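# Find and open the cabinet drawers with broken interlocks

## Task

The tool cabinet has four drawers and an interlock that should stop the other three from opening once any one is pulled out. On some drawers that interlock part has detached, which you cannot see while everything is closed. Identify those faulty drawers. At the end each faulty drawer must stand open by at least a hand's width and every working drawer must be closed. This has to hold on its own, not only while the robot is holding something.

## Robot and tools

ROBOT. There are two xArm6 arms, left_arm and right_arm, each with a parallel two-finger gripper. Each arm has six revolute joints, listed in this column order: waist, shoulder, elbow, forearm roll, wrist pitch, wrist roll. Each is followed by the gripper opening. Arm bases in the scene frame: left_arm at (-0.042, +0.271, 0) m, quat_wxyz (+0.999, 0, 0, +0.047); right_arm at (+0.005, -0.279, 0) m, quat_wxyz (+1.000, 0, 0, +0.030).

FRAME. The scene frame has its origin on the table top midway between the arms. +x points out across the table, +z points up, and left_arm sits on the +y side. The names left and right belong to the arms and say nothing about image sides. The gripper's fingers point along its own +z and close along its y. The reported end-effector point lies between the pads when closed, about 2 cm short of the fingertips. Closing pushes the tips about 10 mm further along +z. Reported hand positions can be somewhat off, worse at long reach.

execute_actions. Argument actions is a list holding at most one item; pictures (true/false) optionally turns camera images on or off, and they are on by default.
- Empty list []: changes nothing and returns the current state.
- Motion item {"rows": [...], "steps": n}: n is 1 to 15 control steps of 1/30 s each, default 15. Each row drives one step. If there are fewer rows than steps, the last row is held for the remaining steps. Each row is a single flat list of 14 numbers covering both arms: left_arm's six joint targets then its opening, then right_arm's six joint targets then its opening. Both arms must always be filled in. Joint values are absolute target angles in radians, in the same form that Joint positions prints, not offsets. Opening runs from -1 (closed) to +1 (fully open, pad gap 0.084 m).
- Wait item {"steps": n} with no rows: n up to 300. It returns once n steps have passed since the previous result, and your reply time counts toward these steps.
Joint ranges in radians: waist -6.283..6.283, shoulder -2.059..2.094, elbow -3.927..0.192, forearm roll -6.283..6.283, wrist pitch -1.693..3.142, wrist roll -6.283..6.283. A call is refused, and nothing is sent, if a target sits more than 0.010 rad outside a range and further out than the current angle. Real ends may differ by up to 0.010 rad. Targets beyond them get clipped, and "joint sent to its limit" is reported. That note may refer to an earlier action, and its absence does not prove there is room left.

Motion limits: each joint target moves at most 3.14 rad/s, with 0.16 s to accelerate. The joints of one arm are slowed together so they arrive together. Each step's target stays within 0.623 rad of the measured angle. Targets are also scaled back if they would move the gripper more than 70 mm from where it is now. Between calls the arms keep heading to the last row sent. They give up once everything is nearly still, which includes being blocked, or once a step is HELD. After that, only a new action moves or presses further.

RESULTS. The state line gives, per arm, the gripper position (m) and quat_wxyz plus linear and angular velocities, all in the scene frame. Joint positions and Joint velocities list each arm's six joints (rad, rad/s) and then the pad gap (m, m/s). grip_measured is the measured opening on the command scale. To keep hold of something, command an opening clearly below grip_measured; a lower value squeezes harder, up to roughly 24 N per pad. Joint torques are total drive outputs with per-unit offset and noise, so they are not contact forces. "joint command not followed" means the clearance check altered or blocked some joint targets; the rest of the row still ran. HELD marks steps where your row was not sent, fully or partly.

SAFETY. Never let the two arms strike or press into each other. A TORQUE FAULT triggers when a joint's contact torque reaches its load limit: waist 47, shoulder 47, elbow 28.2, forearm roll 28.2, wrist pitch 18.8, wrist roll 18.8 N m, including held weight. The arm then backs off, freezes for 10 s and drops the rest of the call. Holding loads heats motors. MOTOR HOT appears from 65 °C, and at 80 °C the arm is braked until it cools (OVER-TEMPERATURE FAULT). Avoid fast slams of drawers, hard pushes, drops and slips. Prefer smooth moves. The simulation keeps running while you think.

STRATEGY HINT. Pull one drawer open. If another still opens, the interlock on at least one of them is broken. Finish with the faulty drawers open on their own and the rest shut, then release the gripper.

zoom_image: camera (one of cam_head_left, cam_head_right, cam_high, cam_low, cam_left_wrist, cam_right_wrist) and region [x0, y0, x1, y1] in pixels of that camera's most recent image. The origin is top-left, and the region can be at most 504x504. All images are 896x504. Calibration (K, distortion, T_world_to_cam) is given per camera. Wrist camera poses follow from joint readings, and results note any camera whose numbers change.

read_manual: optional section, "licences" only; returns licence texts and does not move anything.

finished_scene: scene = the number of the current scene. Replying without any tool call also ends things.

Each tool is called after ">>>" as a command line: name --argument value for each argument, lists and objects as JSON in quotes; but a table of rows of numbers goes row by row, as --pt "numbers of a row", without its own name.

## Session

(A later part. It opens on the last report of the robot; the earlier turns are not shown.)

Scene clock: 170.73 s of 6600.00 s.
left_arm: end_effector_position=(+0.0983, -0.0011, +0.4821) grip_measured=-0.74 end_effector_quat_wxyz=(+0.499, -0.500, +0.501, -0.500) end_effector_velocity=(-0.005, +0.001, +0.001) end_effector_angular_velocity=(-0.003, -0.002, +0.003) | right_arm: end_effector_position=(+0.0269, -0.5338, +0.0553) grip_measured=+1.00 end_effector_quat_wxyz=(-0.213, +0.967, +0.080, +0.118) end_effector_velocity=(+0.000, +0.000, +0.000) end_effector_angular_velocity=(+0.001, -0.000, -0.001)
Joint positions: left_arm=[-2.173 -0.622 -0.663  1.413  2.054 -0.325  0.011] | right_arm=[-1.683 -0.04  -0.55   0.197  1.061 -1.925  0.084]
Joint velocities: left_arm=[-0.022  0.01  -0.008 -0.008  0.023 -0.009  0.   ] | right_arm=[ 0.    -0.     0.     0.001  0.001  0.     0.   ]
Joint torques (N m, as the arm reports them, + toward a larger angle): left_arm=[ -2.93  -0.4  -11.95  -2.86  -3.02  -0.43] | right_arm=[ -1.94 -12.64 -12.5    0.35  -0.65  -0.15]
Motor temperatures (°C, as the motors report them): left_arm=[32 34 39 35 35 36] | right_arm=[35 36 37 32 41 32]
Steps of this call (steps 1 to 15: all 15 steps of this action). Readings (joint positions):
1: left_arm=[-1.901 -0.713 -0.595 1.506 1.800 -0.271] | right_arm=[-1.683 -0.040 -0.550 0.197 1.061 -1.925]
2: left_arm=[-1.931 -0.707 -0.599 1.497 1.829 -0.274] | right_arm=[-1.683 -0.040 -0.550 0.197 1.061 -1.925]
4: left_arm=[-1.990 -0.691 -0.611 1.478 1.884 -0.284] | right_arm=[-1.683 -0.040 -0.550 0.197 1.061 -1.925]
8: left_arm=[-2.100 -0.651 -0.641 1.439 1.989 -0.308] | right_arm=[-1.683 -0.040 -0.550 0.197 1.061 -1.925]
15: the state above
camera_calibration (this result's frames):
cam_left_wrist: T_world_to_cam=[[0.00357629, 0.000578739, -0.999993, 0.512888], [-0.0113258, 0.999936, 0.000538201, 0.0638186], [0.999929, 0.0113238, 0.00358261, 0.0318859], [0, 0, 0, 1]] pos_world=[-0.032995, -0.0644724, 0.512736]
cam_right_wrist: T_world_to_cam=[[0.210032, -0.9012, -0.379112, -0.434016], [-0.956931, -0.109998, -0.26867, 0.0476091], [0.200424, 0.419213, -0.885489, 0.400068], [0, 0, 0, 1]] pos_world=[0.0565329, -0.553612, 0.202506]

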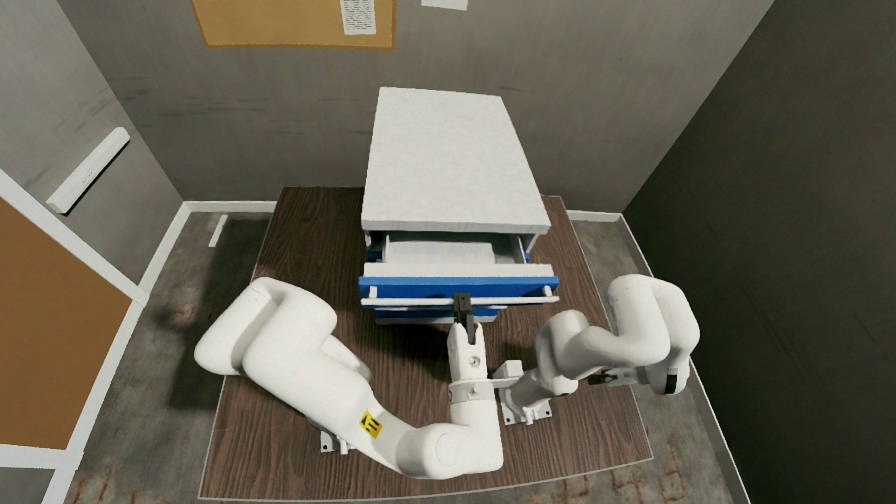

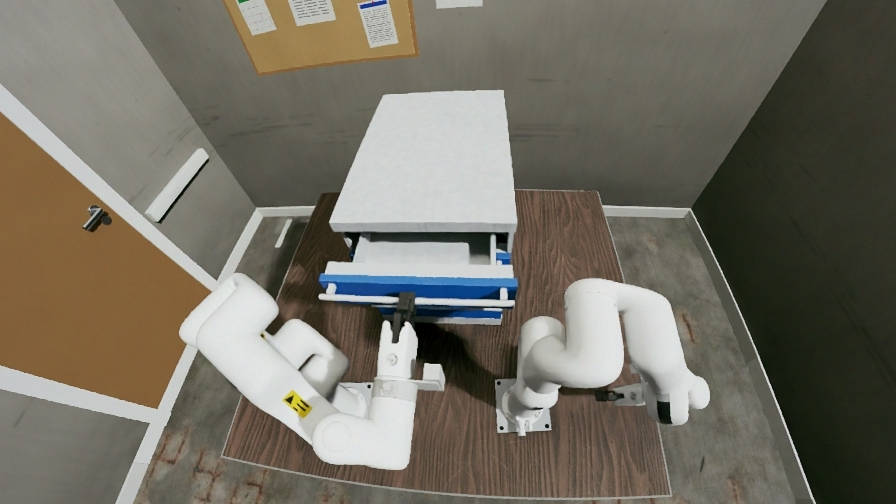

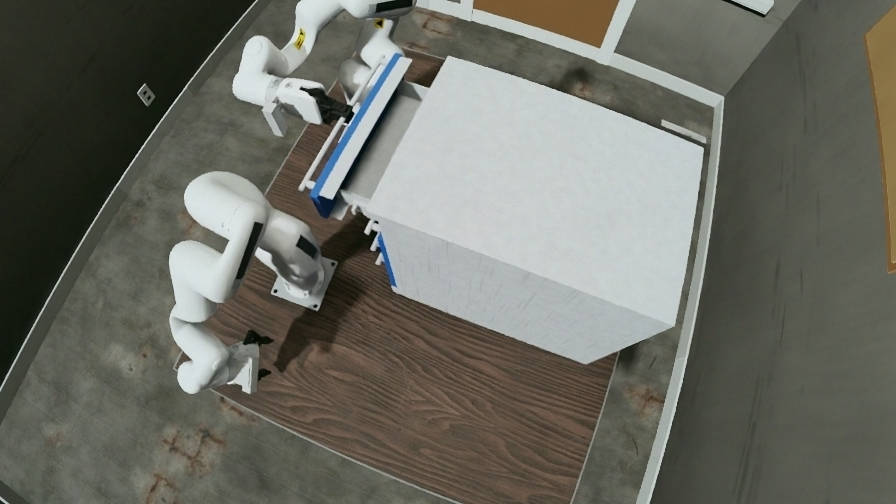

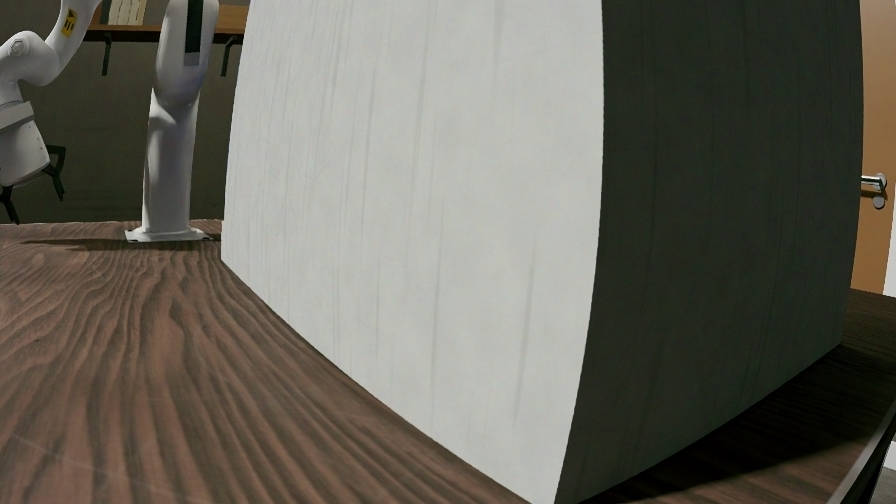

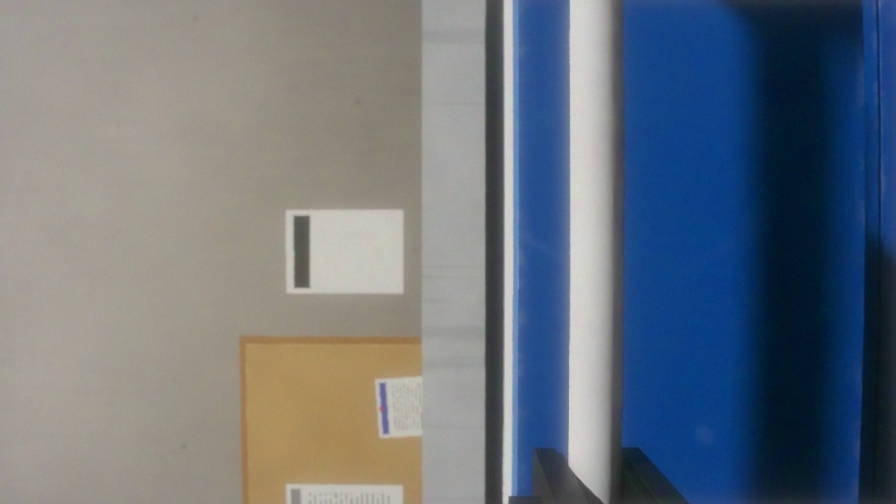

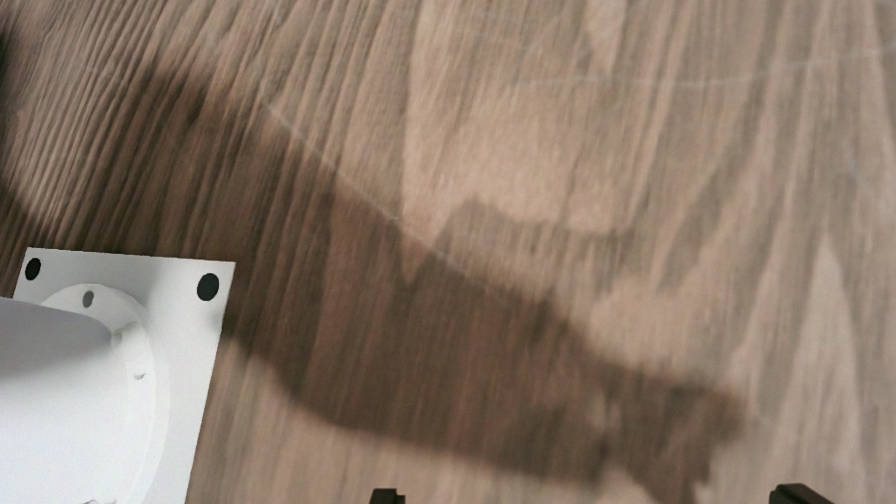

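>>> execute_actions --actions '[{"rows": [[-2.1753,-0.6213,-0.6634,1.4104,2.0576,-0.3260,0.2, -1.683,-0.04,-0.55,0.197,1.061,-1.925,1.0],[-2.1753,-0.6213,-0.6634,1.4104,2.0576,-0.3260,0.2, -1.683,-0.04,-0.55,0.197,1.061,-1.925,1.0],[-2.1753,-0.6213,-0.6634,1.4104,2.0576,-0.3260,0.2, -1.683,-0.04,-0.55,0.197,1.061,-1.925,1.0],[-2.1753,-0.6213,-0.6634,1.4104,2.0576,-0.3260,0.2, -1.683,-0.04,-0.55,0.197,1.061,-1.925,1.0],[-2.1753,-0.6213,-0.6634,1.4104,2.0576,-0.3260,0.2, -1.683,-0.04,-0.55,0.197,1.061,-1.925,1.0],[-2.1753,-0.6213,-0.6634,1.4104,2.0576,-0.3260,0.2, -1.683,-0.04,-0.55,0.197,1.061,-1.925,1.0],[-2.1753,-0.6213,-0.6634,1.4104,2.0576,-0.3260,0.2, -1.683,-0.04,-0.55,0.197,1.061,-1.925,1.0],[-2.1753,-0.6213,-0.6634,1.4104,2.0576,-0.3260,0.2, -1.683,-0.04,-0.55,0.197,1.061,-1.925,1.0],[-2.34,-0.516,-0.743,1.332,2.208,-0.39,0.2, -1.683,-0.04,-0.55,0.197,1.061,-1.925,1.0]], "steps": 15}]' --pictures false

>>> execute_actions --actions '[{"rows": [[-2.34,-0.516,-0.743,1.332,2.208,-0.39,0.2, -1.683,-0.04,-0.55,0.197,1.061,-1.925,1.0],[-2.34,-0.516,-0.743,1.332,2.208,-0.39,0.2, -1.683,-0.04,-0.55,0.197,1.061,-1.925,1.0],[-2.34,-0.516,-0.743,1.332,2.208,-0.39,0.2, -1.683,-0.04,-0.55,0.197,1.061,-1.925,1.0],[-2.215,-0.223,-0.592,1.251,1.965,-0.81,0.2, -1.683,-0.04,-0.55,0.197,1.061,-1.925,1.0]], "steps": 12}]' --pictures false

>>> execute_actions --actions '[{"rows": [[-2.0911,0.0694,-0.4409,1.1704,1.7215,-1.2300,0.2, -1.683,-0.04,-0.55,0.197,1.061,-1.925,1.0]], "steps": 15}]' --pictures false

>>> execute_actions --actions '[{"rows": [[-1.9295,0.0294,-0.3865,1.3221,1.6624,-1.2252,0.2, -1.683,-0.04,-0.55,0.197,1.061,-1.925,1.0],[-1.9295,0.0294,-0.3865,1.3221,1.6624,-1.2252,0.2, -1.683,-0.04,-0.55,0.197,1.061,-1.925,1.0],[-1.9295,0.0294,-0.3865,1.3221,1.6624,-1.2252,0.2, -1.683,-0.04,-0.55,0.197,1.061,-1.925,1.0],[-1.9295,0.0294,-0.3865,1.3221,1.6624,-1.2252,0.2, -1.683,-0.04,-0.55,0.197,1.061,-1.925,1.0],[-1.7523,0.0076,-0.3580,1.4886,1.6008,-1.2216,0.2, -1.683,-0.04,-0.55,0.197,1.061,-1.925,1.0]], "steps": 15}]' --pictures false

>>> execute_actions --actions '[{"steps": 10}]'

Scene clock: 189.83 s of 6600.00 s.
left_arm: end_effector_position=(+0.0540, -0.0014, +0.4802) grip_measured=+0.19 end_effector_quat_wxyz=(+0.499, -0.498, +0.502, -0.501) end_effector_velocity=(-0.111, +0.007, -0.005) end_effector_angular_velocity=(+0.022, -0.044, -0.019) | right_arm: end_effector_position=(+0.0269, -0.5338, +0.0553) grip_measured=+1.00 end_effector_quat_wxyz=(-0.213, +0.967, +0.080, +0.118) end_effector_velocity=(+0.000, -0.001, +0.000) end_effector_angular_velocity=(-0.001, -0.000, +0.000)
Joint positions: left_arm=[-2.324 -0.526 -0.733  1.341  2.188 -0.382  0.052] | right_arm=[-1.683 -0.04  -0.55   0.197  1.061 -1.925  0.084]
Joint velocities: left_arm=[-0.363  0.235 -0.157 -0.163  0.317 -0.134  0.001] | right_arm=[ 0.     0.    -0.001  0.     0.    -0.    -0.   ]
Joint torques (N m, as the arm reports them, + toward a larger angle): left_arm=[ 10.08 -16.33 -20.44   2.67   1.56  -0.23] | right_arm=[ -2.03 -12.97 -12.5    0.52  -0.79  -0.29]
Motor temperatures (°C, as the motors report them): left_arm=[32 34 39 35 35 36] | right_arm=[35 36 37 32 41 32]
Steps of this call (steps 1 to 15: the robot went on to your last target; steps 16 to 90: nothing new was sent; then 15.60 s passed at rest; steps 91 to 105: all 15 steps of this action). Readings (joint positions):
91: left_arm=[-2.175 -0.621 -0.663 1.412 2.057 -0.326] | right_arm=[-1.683 -0.040 -0.550 0.197 1.061 -1.925]
92: left_arm=[-2.175 -0.621 -0.661 1.409 2.056 -0.326] | right_arm=[-1.683 -0.040 -0.550 0.197 1.061 -1.925]
94: left_arm=[-2.176 -0.619 -0.657 1.406 2.055 -0.326] | right_arm=[-1.683 -0.040 -0.550 0.197 1.061 -1.925]
98: left_arm=[-2.176 -0.620 -0.661 1.408 2.056 -0.326] | right_arm=[-1.683 -0.040 -0.550 0.197 1.061 -1.925]
105: the state above

Scene clock: 190.23 s of 6600.00 s.
left_arm: end_effector_position=(+0.0491, -0.0367, +0.3904) grip_measured=+0.19 end_effector_quat_wxyz=(+0.501, -0.478, +0.496, -0.524) end_effector_velocity=(+0.036, -0.090, -0.399) end_effector_angular_velocity=(-0.007, -0.071, -0.114) | right_arm: end_effector_position=(+0.0269, -0.5338, +0.0553) grip_measured=+1.00 end_effector_quat_wxyz=(-0.213, +0.967, +0.080, +0.118) end_effector_velocity=(-0.000, -0.000, -0.000) end_effector_angular_velocity=(-0.001, +0.000, +0.000)
Joint positions: left_arm=[-2.258 -0.327 -0.644  1.28   2.05  -0.661  0.052] | right_arm=[-1.683 -0.04  -0.55   0.197  1.061 -1.925  0.084]
Joint velocities: left_arm=[ 0.326  0.784  0.386 -0.216 -0.64  -1.121  0.   ] | right_arm=[-0.    -0.     0.    -0.    -0.001 -0.    -0.   ]
Joint torques (N m, as the arm reports them, + toward a larger angle): left_arm=[ -1.34 -12.75 -18.67   1.42   1.9   -0.3 ] | right_arm=[ -1.93 -12.71 -12.4    0.65  -0.52  -0.28]
Motor temperatures (°C, as the motors report them): left_arm=[32 34 39 35 35 36] | right_arm=[35 36 37 32 41 32]
Steps of this call (steps 1 to 12: all 12 steps of this action). Readings (joint positions):
1: left_arm=[-2.332 -0.520 -0.737 1.337 2.196 -0.385] | right_arm=[-1.683 -0.040 -0.550 0.197 1.061 -1.925]
2: left_arm=[-2.336 -0.518 -0.739 1.335 2.201 -0.387] | right_arm=[-1.683 -0.040 -0.550 0.197 1.061 -1.925]
4: left_arm=[-2.338 -0.517 -0.741 1.333 2.205 -0.390] | right_arm=[-1.683 -0.040 -0.550 0.197 1.061 -1.925]
8: left_arm=[-2.303 -0.437 -0.702 1.310 2.138 -0.508] | right_arm=[-1.683 -0.040 -0.550 0.197 1.061 -1.925]
12: the state above

Scene clock: 190.73 s of 6600.00 s.
left_arm: end_effector_position=(+0.0941, -0.0070, +0.1968) grip_measured=+0.19 end_effector_quat_wxyz=(+0.501, -0.495, +0.501, -0.503) end_effector_velocity=(+0.073, +0.126, -0.205) end_effector_angular_velocity=(+0.041, +0.082, +0.159) | right_arm: end_effector_position=(+0.0269, -0.5338, +0.0553) grip_measured=+1.00 end_effector_quat_wxyz=(-0.213, +0.967, +0.080, +0.118) end_effector_velocity=(-0.000, -0.001, +0.001) end_effector_angular_velocity=(-0.000, +0.000, +0.001)
Joint positions: left_arm=[-2.102  0.044 -0.453  1.177  1.744 -1.191  0.052] | right_arm=[-1.683 -0.04  -0.55   0.197  1.061 -1.925  0.084]
Joint velocities: left_arm=[ 0.179  0.429  0.24  -0.119 -0.341 -0.589 -0.   ] | right_arm=[ 0.     0.    -0.002 -0.001  0.002 -0.     0.   ]
Joint torques (N m, as the arm reports them, + toward a larger angle): left_arm=[ -4.5  -24.67 -17.78   1.33   2.88   0.04] | right_arm=[ -2.12 -12.42 -12.66   0.33  -0.69  -0.14]
Motor temperatures (°C, as the motors report them): left_arm=[32 34 39 35 35 36] | right_arm=[35 36 37 32 41 32]
Steps of this call (steps 1 to 15: all 15 steps of this action). Readings (joint positions):
1: left_arm=[-2.247 -0.300 -0.631 1.273 2.029 -0.698] | right_arm=[-1.683 -0.040 -0.550 0.197 1.061 -1.925]
2: left_arm=[-2.236 -0.274 -0.618 1.265 2.007 -0.736] | right_arm=[-1.683 -0.040 -0.550 0.197 1.061 -1.925]
4: left_arm=[-2.214 -0.222 -0.591 1.251 1.964 -0.810] | right_arm=[-1.683 -0.040 -0.550 0.197 1.061 -1.925]
8: left_arm=[-2.171 -0.120 -0.538 1.223 1.879 -0.957] | right_arm=[-1.683 -0.040 -0.550 0.197 1.061 -1.925]
15: the state above

Scene clock: 191.23 s of 6600.00 s.
left_arm: end_effector_position=(+0.1871, -0.0006, +0.1848) grip_measured=+0.19 end_effector_quat_wxyz=(+0.500, -0.500, +0.500, -0.500) end_effector_velocity=(+0.004, -0.004, -0.003) end_effector_angular_velocity=(+0.003, +0.007, -0.022) | right_arm: end_effector_position=(+0.0269, -0.5338, +0.0553) grip_measured=+1.00 end_effector_quat_wxyz=(-0.213, +0.967, +0.080, +0.118) end_effector_velocity=(-0.000, +0.001, -0.001) end_effector_angular_velocity=(+0.000, +0.000, -0.000)
Joint positions: left_arm=[-1.755  0.008 -0.359  1.485  1.602 -1.222  0.052] | right_arm=[-1.683 -0.04  -0.55   0.197  1.061 -1.925  0.084]
Joint velocities: left_arm=[ 0.019 -0.001  0.005  0.037 -0.021 -0.    -0.   ] | right_arm=[ 0.    -0.     0.002  0.    -0.002 -0.     0.   ]
Joint torques (N m, as the arm reports them, + toward a larger angle): left_arm=[ -1.32 -14.83 -12.69   0.42   2.38  -0.35] | right_arm=[ -2.15 -12.83 -12.48   0.44  -0.81  -0.35]
Motor temperatures (°C, as the motors report them): left_arm=[32 34 39 35 35 36] | right_arm=[35 36 37 32 41 32]
Steps of this call (steps 1 to 15: all 15 steps of this action). Readings (joint positions):
1: left_arm=[-2.097 0.055 -0.446 1.175 1.734 -1.206] | right_arm=[-1.683 -0.040 -0.550 0.197 1.061 -1.925]
2: left_arm=[-2.086 0.058 -0.439 1.181 1.723 -1.214] | right_arm=[-1.683 -0.040 -0.550 0.197 1.061 -1.925]
4: left_arm=[-2.024 0.046 -0.419 1.237 1.697 -1.221] | right_arm=[-1.683 -0.040 -0.550 0.197 1.061 -1.925]
8: left_arm=[-1.863 0.021 -0.380 1.385 1.641 -1.223] | right_arm=[-1.683 -0.040 -0.550 0.197 1.061 -1.925]
15: the state above

Scene clock: 191.57 s of 6600.00 s.
left_arm: end_effector_position=(+0.1878, -0.0006, +0.1846) grip_measured=+0.19 end_effector_quat_wxyz=(+0.500, -0.500, +0.500, -0.500) end_effector_velocity=(+0.001, +0.001, +0.000) end_effector_angular_velocity=(+0.001, -0.003, +0.003) | right_arm: end_effector_position=(+0.0269, -0.5338, +0.0553) grip_measured=+1.00 end_effector_quat_wxyz=(-0.213, +0.967, +0.080, +0.118) end_effector_velocity=(+0.000, -0.000, +0.000) end_effector_angular_velocity=(+0.000, -0.000, +0.000)
Joint positions: left_arm=[-1.753  0.008 -0.358  1.488  1.601 -1.222  0.052] | right_arm=[-1.683 -0.04  -0.55   0.197  1.061 -1.925  0.084]
Joint velocities: left_arm=[ 0.003  0.     0.001  0.001  0.003 -0.    -0.   ] | right_arm=[ 0.     0.    -0.001 -0.     0.001 -0.    -0.   ]
Joint torques (N m, as the arm reports them, + toward a larger angle): left_arm=[ -1.09 -15.01 -12.76   0.63   2.25  -0.32] | right_arm=[ -1.96 -12.75 -12.68   0.41  -0.75  -0.34]
Motor temperatures (°C, as the motors report them): left_arm=[32 34 39 35 35 36] | right_arm=[35 36 37 32 41 32]
Steps of this call (steps 1 to 10: the robot went on to your last target). Readings (joint positions):
1: left_arm=[-1.755 0.008 -0.359 1.486 1.601 -1.222] | right_arm=[-1.683 -0.040 -0.550 0.197 1.061 -1.925]
2: left_arm=[-1.755 0.008 -0.359 1.487 1.601 -1.222] | right_arm=[-1.683 -0.040 -0.550 0.197 1.061 -1.925]
4: left_arm=[-1.754 0.008 -0.358 1.488 1.601 -1.222] | right_arm=[-1.683 -0.040 -0.550 0.197 1.061 -1.925]
8: left_arm=[-1.753 0.008 -0.358 1.488 1.601 -1.222] | right_arm=[-1.683 -0.040 -0.550 0.197 1.061 -1.925]
10: the state above
camera_calibration (this result's frames):
cam_left_wrist: T_world_to_cam=[[0.00549189, -0.000116971, -0.999985, 0.214674], [-0.012266, 0.999925, -0.000184329, 0.0647847], [0.99991, 0.0122669, 0.00549004, -0.0568975], [0, 0, 0, 1]] pos_world=[0.056508, -0.0640567, 0.214995]
cam_right_wrist: T_world_to_cam=[[0.210032, -0.9012, -0.379112, -0.434016], [-0.956931, -0.109998, -0.26867, 0.0476091], [0.200424, 0.419213, -0.885489, 0.400068], [0, 0, 0, 1]] pos_world=[0.0565329, -0.553612, 0.202506]

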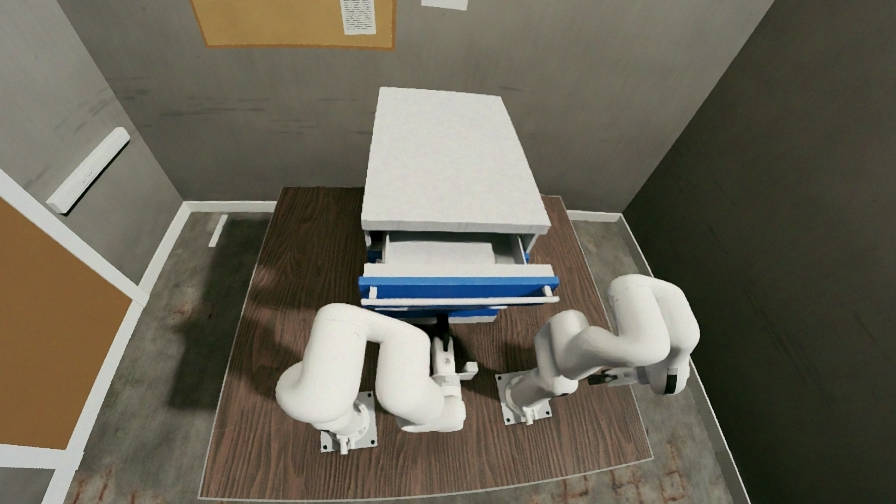

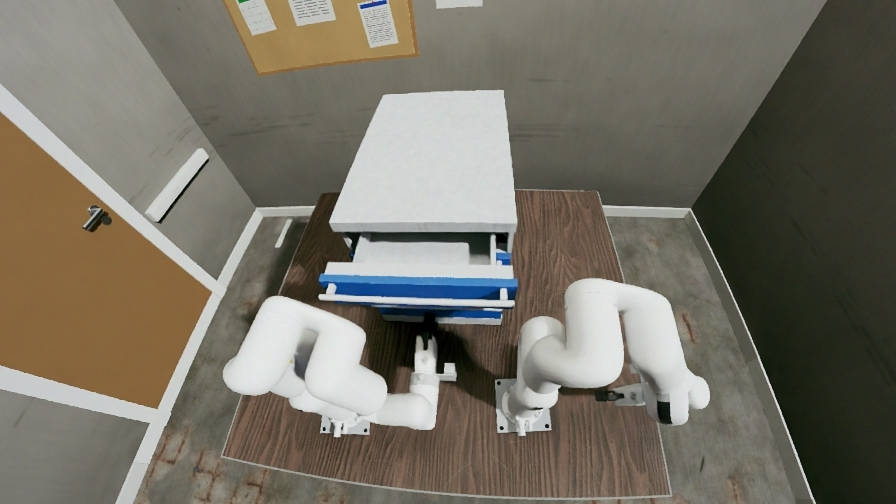

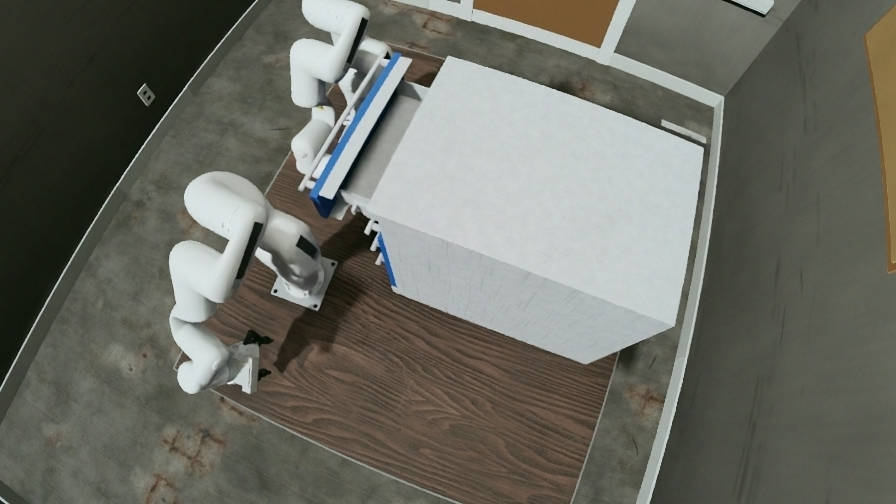

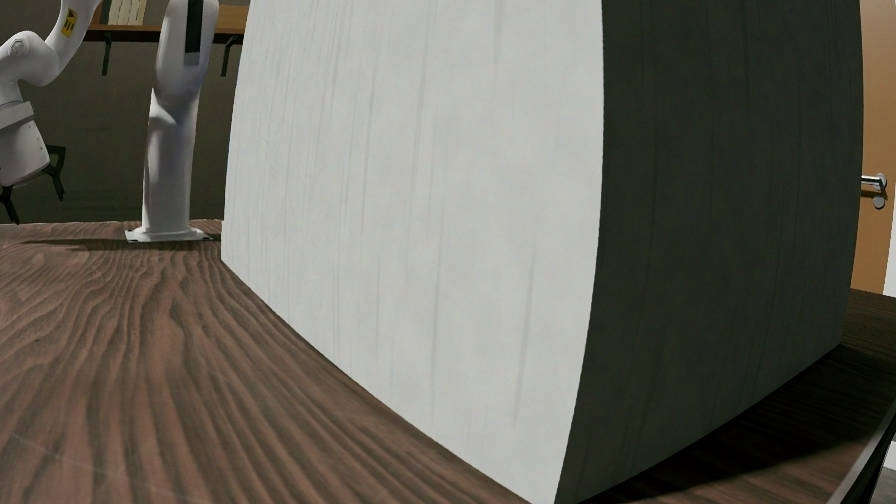

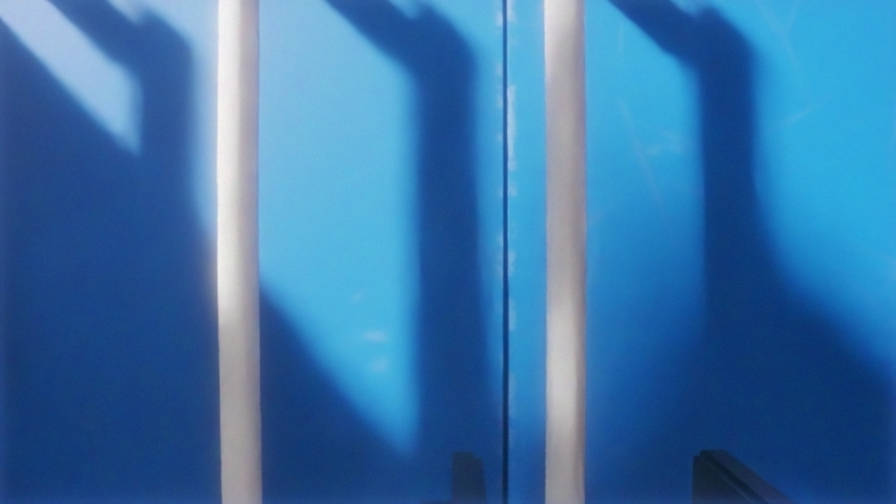

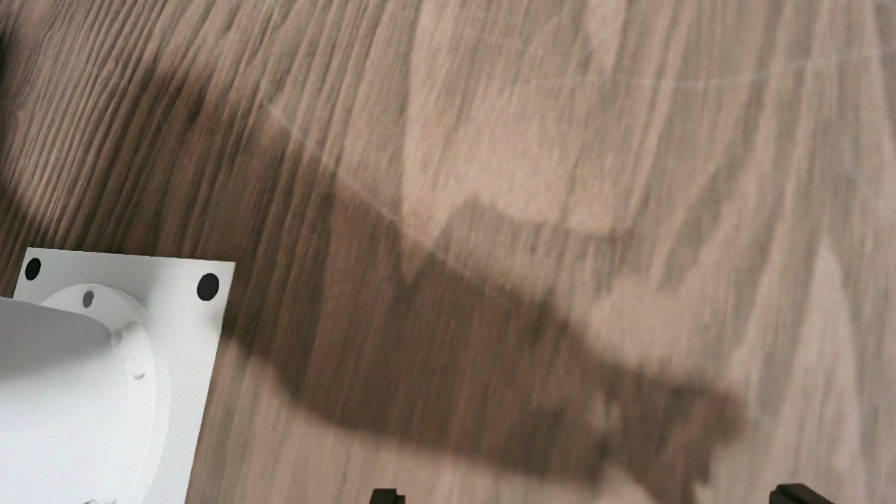

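>>> execute_actions --actions '[{"rows": [[-1.5692,0.0132,-0.3587,1.6606,1.5380,-1.2268,0.2, -1.683,-0.04,-0.55,0.197,1.061,-1.925,1.0]], "steps": 13}]' --pictures false

>>> execute_actions --actions '[{"rows": [[-1.5692,0.0132,-0.3587,1.6606,1.5380,-1.2268,-0.3, -1.683,-0.04,-0.55,0.197,1.061,-1.925,1.0],[-1.5692,0.0132,-0.3587,1.6606,1.5380,-1.2268,-0.5, -1.683,-0.04,-0.55,0.197,1.061,-1.925,1.0],[-1.5692,0.0132,-0.3587,1.6606,1.5380,-1.2268,-0.6, -1.683,-0.04,-0.55,0.197,1.061,-1.925,1.0],[-1.5692,0.0132,-0.3587,1.6606,1.5380,-1.2268,-0.65, -1.683,-0.04,-0.55,0.197,1.061,-1.925,1.0],[-1.5692,0.0132,-0.3587,1.6606,1.5380,-1.2268,-0.7, -1.683,-0.04,-0.55,0.197,1.061,-1.925,1.0],[-1.5692,0.0132,-0.3587,1.6606,1.5380,-1.2268,-0.75, -1.683,-0.04,-0.55,0.197,1.061,-1.925,1.0],[-1.5692,0.0132,-0.3587,1.6606,1.5380,-1.2268,-0.8, -1.683,-0.04,-0.55,0.197,1.061,-1.925,1.0],[-1.5692,0.0132,-0.3587,1.6606,1.5380,-1.2268,-0.9, -1.683,-0.04,-0.55,0.197,1.061,-1.925,1.0],[-1.5692,0.0132,-0.3587,1.6606,1.5380,-1.2268,-1.0, -1.683,-0.04,-0.55,0.197,1.061,-1.925,1.0]], "steps": 13}]' --pictures false

>>> execute_actions --actions '[{"rows": [[-1.5783,0.0132,-0.3587,1.6520,1.5411,-1.2268,-1.0, -1.683,-0.04,-0.55,0.197,1.061,-1.925,1.0],[-1.5875,0.0131,-0.3586,1.6434,1.5443,-1.2268,-1.0, -1.683,-0.04,-0.55,0.197,1.061,-1.925,1.0],[-1.5967,0.0131,-0.3586,1.6348,1.5474,-1.2268,-1.0, -1.683,-0.04,-0.55,0.197,1.061,-1.925,1.0],[-1.6058,0.0131,-0.3586,1.6262,1.5506,-1.2268,-1.0, -1.683,-0.04,-0.55,0.197,1.061,-1.925,1.0],[-1.6150,0.0130,-0.3585,1.6176,1.5537,-1.2267,-1.0, -1.683,-0.04,-0.55,0.197,1.061,-1.925,1.0],[-1.6241,0.0130,-0.3585,1.6090,1.5568,-1.2267,-1.0, -1.683,-0.04,-0.55,0.197,1.061,-1.925,1.0],[-1.6333,0.0130,-0.3585,1.6004,1.5600,-1.2267,-1.0, -1.683,-0.04,-0.55,0.197,1.061,-1.925,1.0],[-1.6424,0.0130,-0.3584,1.5918,1.5631,-1.2267,-1.0, -1.683,-0.04,-0.55,0.197,1.061,-1.925,1.0]], "steps": 14}]'

Scene clock: 197.60 s of 6600.00 s.
left_arm: end_effector_position=(+0.2325, -0.0001, +0.1830) grip_measured=+0.19 end_effector_quat_wxyz=(+0.500, -0.500, +0.500, -0.500) end_effector_velocity=(+0.001, -0.002, -0.000) end_effector_angular_velocity=(-0.001, +0.001, -0.008) | right_arm: end_effector_position=(+0.0269, -0.5338, +0.0553) grip_measured=+1.00 end_effector_quat_wxyz=(-0.213, +0.967, +0.080, +0.118) end_effector_velocity=(-0.000, +0.000, +0.000) end_effector_angular_velocity=(+0.001, +0.000, +0.001)
Joint positions: left_arm=[-1.571  0.013 -0.359  1.659  1.538 -1.227  0.052] | right_arm=[-1.683 -0.04  -0.55   0.197  1.061 -1.925  0.084]
Joint velocities: left_arm=[ 0.004  0.001 -0.001  0.011 -0.006 -0.    -0.   ] | right_arm=[ 0.    -0.     0.    -0.001  0.001  0.     0.   ]
Joint torques (N m, as the arm reports them, + toward a larger angle): left_arm=[ -1.04 -15.71 -12.93   0.4    2.48  -0.29] | right_arm=[ -2.08 -13.05 -12.54   0.45  -0.69  -0.38]
Motor temperatures (°C, as the motors report them): left_arm=[32 34 39 35 35 36] | right_arm=[35 36 37 32 41 32]
Steps of this call (steps 1 to 15: the robot went on to your last target; steps 16 to 90: nothing new was sent; then 2.60 s passed at rest; steps 91 to 103: all 13 steps of this action). Readings (joint positions):
91: left_arm=[-1.752 0.008 -0.358 1.489 1.600 -1.222] | right_arm=[-1.683 -0.040 -0.550 0.197 1.061 -1.925]
92: left_arm=[-1.744 0.008 -0.358 1.498 1.597 -1.222] | right_arm=[-1.683 -0.040 -0.550 0.197 1.061 -1.925]
94: left_arm=[-1.682 0.010 -0.359 1.558 1.575 -1.224] | right_arm=[-1.683 -0.040 -0.550 0.197 1.061 -1.925]
98: left_arm=[-1.578 0.013 -0.358 1.649 1.543 -1.226] | right_arm=[-1.683 -0.040 -0.550 0.197 1.061 -1.925]
103: the state above

Scene clock: 198.03 s of 6600.00 s.
left_arm: end_effector_position=(+0.2328, -0.0001, +0.1834) grip_measured=-0.74 end_effector_quat_wxyz=(+0.500, -0.500, +0.500, -0.500) end_effector_velocity=(-0.000, -0.000, -0.000) end_effector_angular_velocity=(-0.001, +0.001, -0.000) | right_arm: end_effector_position=(+0.0269, -0.5338, +0.0553) grip_measured=+1.00 end_effector_quat_wxyz=(-0.213, +0.967, +0.080, +0.118) end_effector_velocity=(+0.000, +0.000, -0.000) end_effector_angular_velocity=(+0.001, +0.000, +0.000)
Joint positions: left_arm=[-1.57   0.013 -0.359  1.661  1.539 -1.227  0.011] | right_arm=[-1.683 -0.04  -0.55   0.197  1.061 -1.925  0.084]
Joint velocities: left_arm=[-0.    -0.    -0.    -0.    -0.001 -0.    -0.   ] | right_arm=[ 0.     0.     0.001 -0.    -0.    -0.    -0.   ]
Joint torques (N m, as the arm reports them, + toward a larger angle): left_arm=[  0.25 -14.33 -13.     0.74   1.57  -0.35] | right_arm=[ -1.68 -12.64 -12.65   0.38  -0.64  -0.27]
Motor temperatures (°C, as the motors report them): left_arm=[32 34 39 35 35 36] | right_arm=[35 36 37 32 41 32]
Steps of this call (steps 1 to 13: all 13 steps of this action). Readings (joint positions):
1: left_arm=[-1.571 0.013 -0.359 1.660 1.538 -1.227] | right_arm=[-1.683 -0.040 -0.550 0.197 1.061 -1.925]
2: left_arm=[-1.570 0.013 -0.359 1.660 1.538 -1.227] | right_arm=[-1.683 -0.040 -0.550 0.197 1.061 -1.925]
4: left_arm=[-1.570 0.013 -0.359 1.660 1.538 -1.227] | right_arm=[-1.683 -0.040 -0.550 0.197 1.061 -1.925]
8: left_arm=[-1.570 0.013 -0.359 1.660 1.539 -1.227] | right_arm=[-1.683 -0.040 -0.550 0.197 1.061 -1.925]
13: the state above

Scene clock: 198.50 s of 6600.00 s.
left_arm: end_effector_position=(+0.2156, -0.0004, +0.1833) grip_measured=-0.74 end_effector_quat_wxyz=(+0.500, -0.500, +0.499, -0.500) end_effector_velocity=(-0.006, -0.000, -0.000) end_effector_angular_velocity=(-0.000, +0.001, +0.003) | right_arm: end_effector_position=(+0.0269, -0.5338, +0.0553) grip_measured=+1.00 end_effector_quat_wxyz=(-0.213, +0.967, +0.080, +0.118) end_effector_velocity=(+0.000, -0.000, +0.000) end_effector_angular_velocity=(-0.000, -0.000, -0.001)
Joint positions: left_arm=[-1.64   0.013 -0.357  1.593  1.564 -1.227  0.011] | right_arm=[-1.683 -0.04  -0.55   0.197  1.061 -1.925  0.084]
Joint velocities: left_arm=[-0.023  0.002 -0.003 -0.025  0.007  0.    -0.   ] | right_arm=[ 0.     0.    -0.001  0.001  0.     0.    -0.   ]
Joint torques (N m, as the arm reports them, + toward a larger angle): left_arm=[ -4.47 -14.11 -14.69   1.47   0.03  -0.3 ] | right_arm=[ -1.82 -12.94 -12.63   0.39  -0.67  -0.19]
Motor temperatures (°C, as the motors report them): left_arm=[32 34 39 35 35 36] | right_arm=[35 36 37 32 41 32]
Steps of this call (steps 1 to 14: all 14 steps of this action). Readings (joint positions):
1: left_arm=[-1.570 0.013 -0.359 1.660 1.539 -1.227] | right_arm=[-1.683 -0.040 -0.550 0.197 1.061 -1.925]
2: left_arm=[-1.571 0.013 -0.359 1.659 1.539 -1.227] | right_arm=[-1.683 -0.040 -0.550 0.197 1.061 -1.925]
4: left_arm=[-1.579 0.013 -0.359 1.650 1.542 -1.227] | right_arm=[-1.683 -0.040 -0.550 0.197 1.061 -1.925]
8: left_arm=[-1.612 0.013 -0.358 1.619 1.554 -1.227] | right_arm=[-1.683 -0.040 -0.550 0.197 1.061 -1.925]
14: the state above
camera_calibration (this result's frames):
cam_left_wrist: T_world_to_cam=[[0.00628421, -0.000555137, -0.99998, 0.213031], [-0.0140149, 0.999902, -0.000643168, 0.0654502], [0.999882, 0.0140186, 0.00627581, -0.0848622], [0, 0, 0, 1]] pos_world=[0.0844307, -0.0641359, 0.213601]
cam_right_wrist: T_world_to_cam=[[0.210032, -0.9012, -0.379112, -0.434016], [-0.956931, -0.109998, -0.26867, 0.0476091], [0.200424, 0.419213, -0.885489, 0.400068], [0, 0, 0, 1]] pos_world=[0.0565329, -0.553612, 0.202506]

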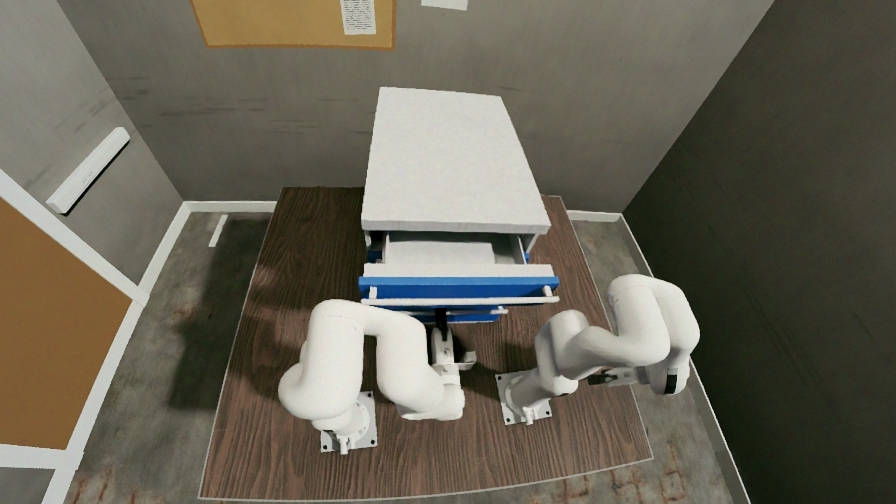

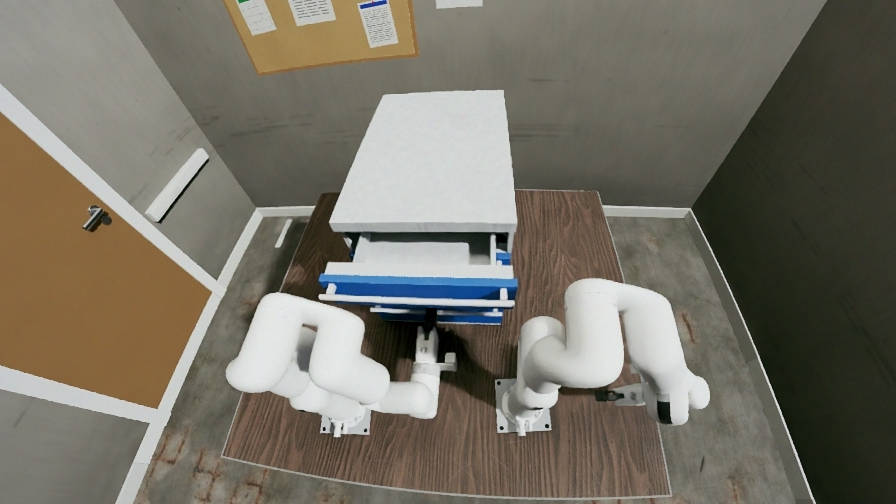

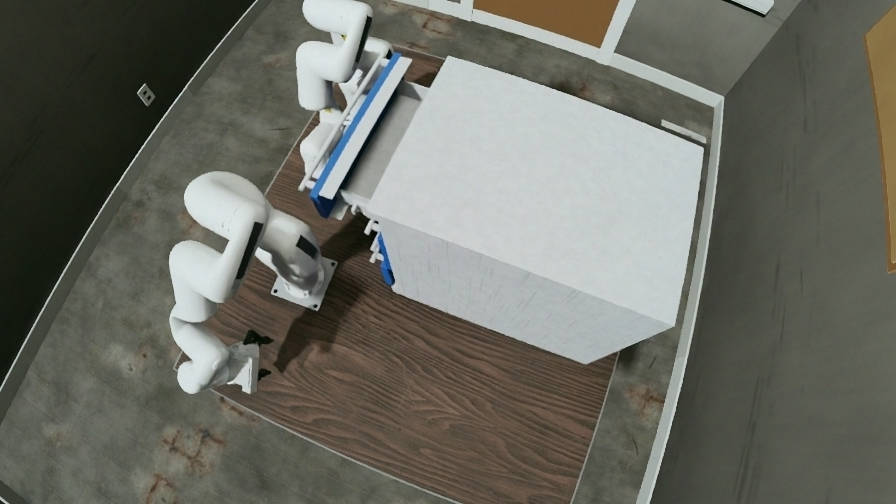

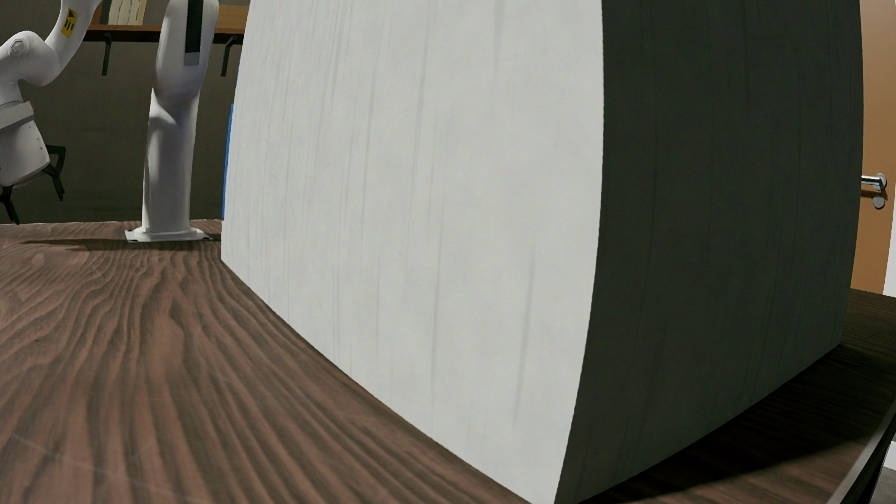

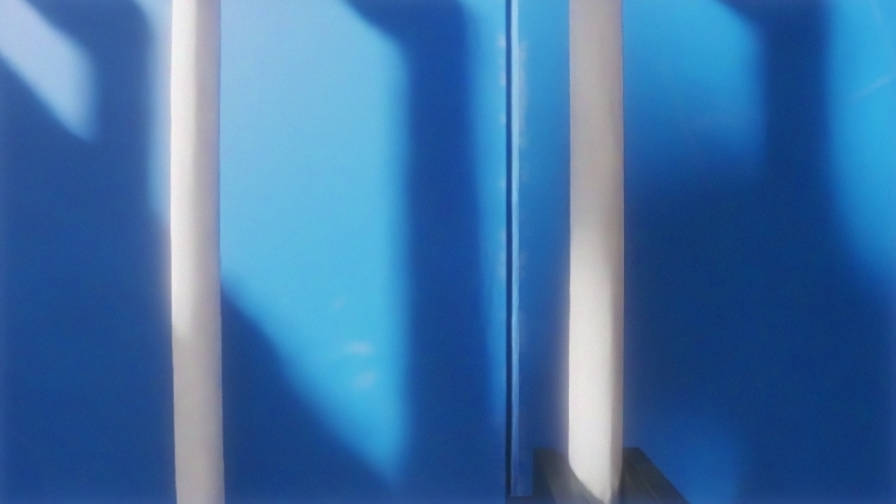

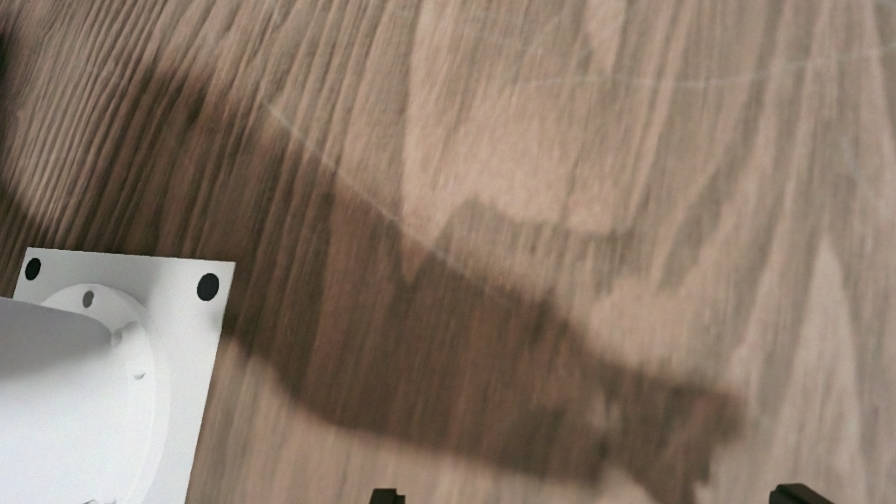

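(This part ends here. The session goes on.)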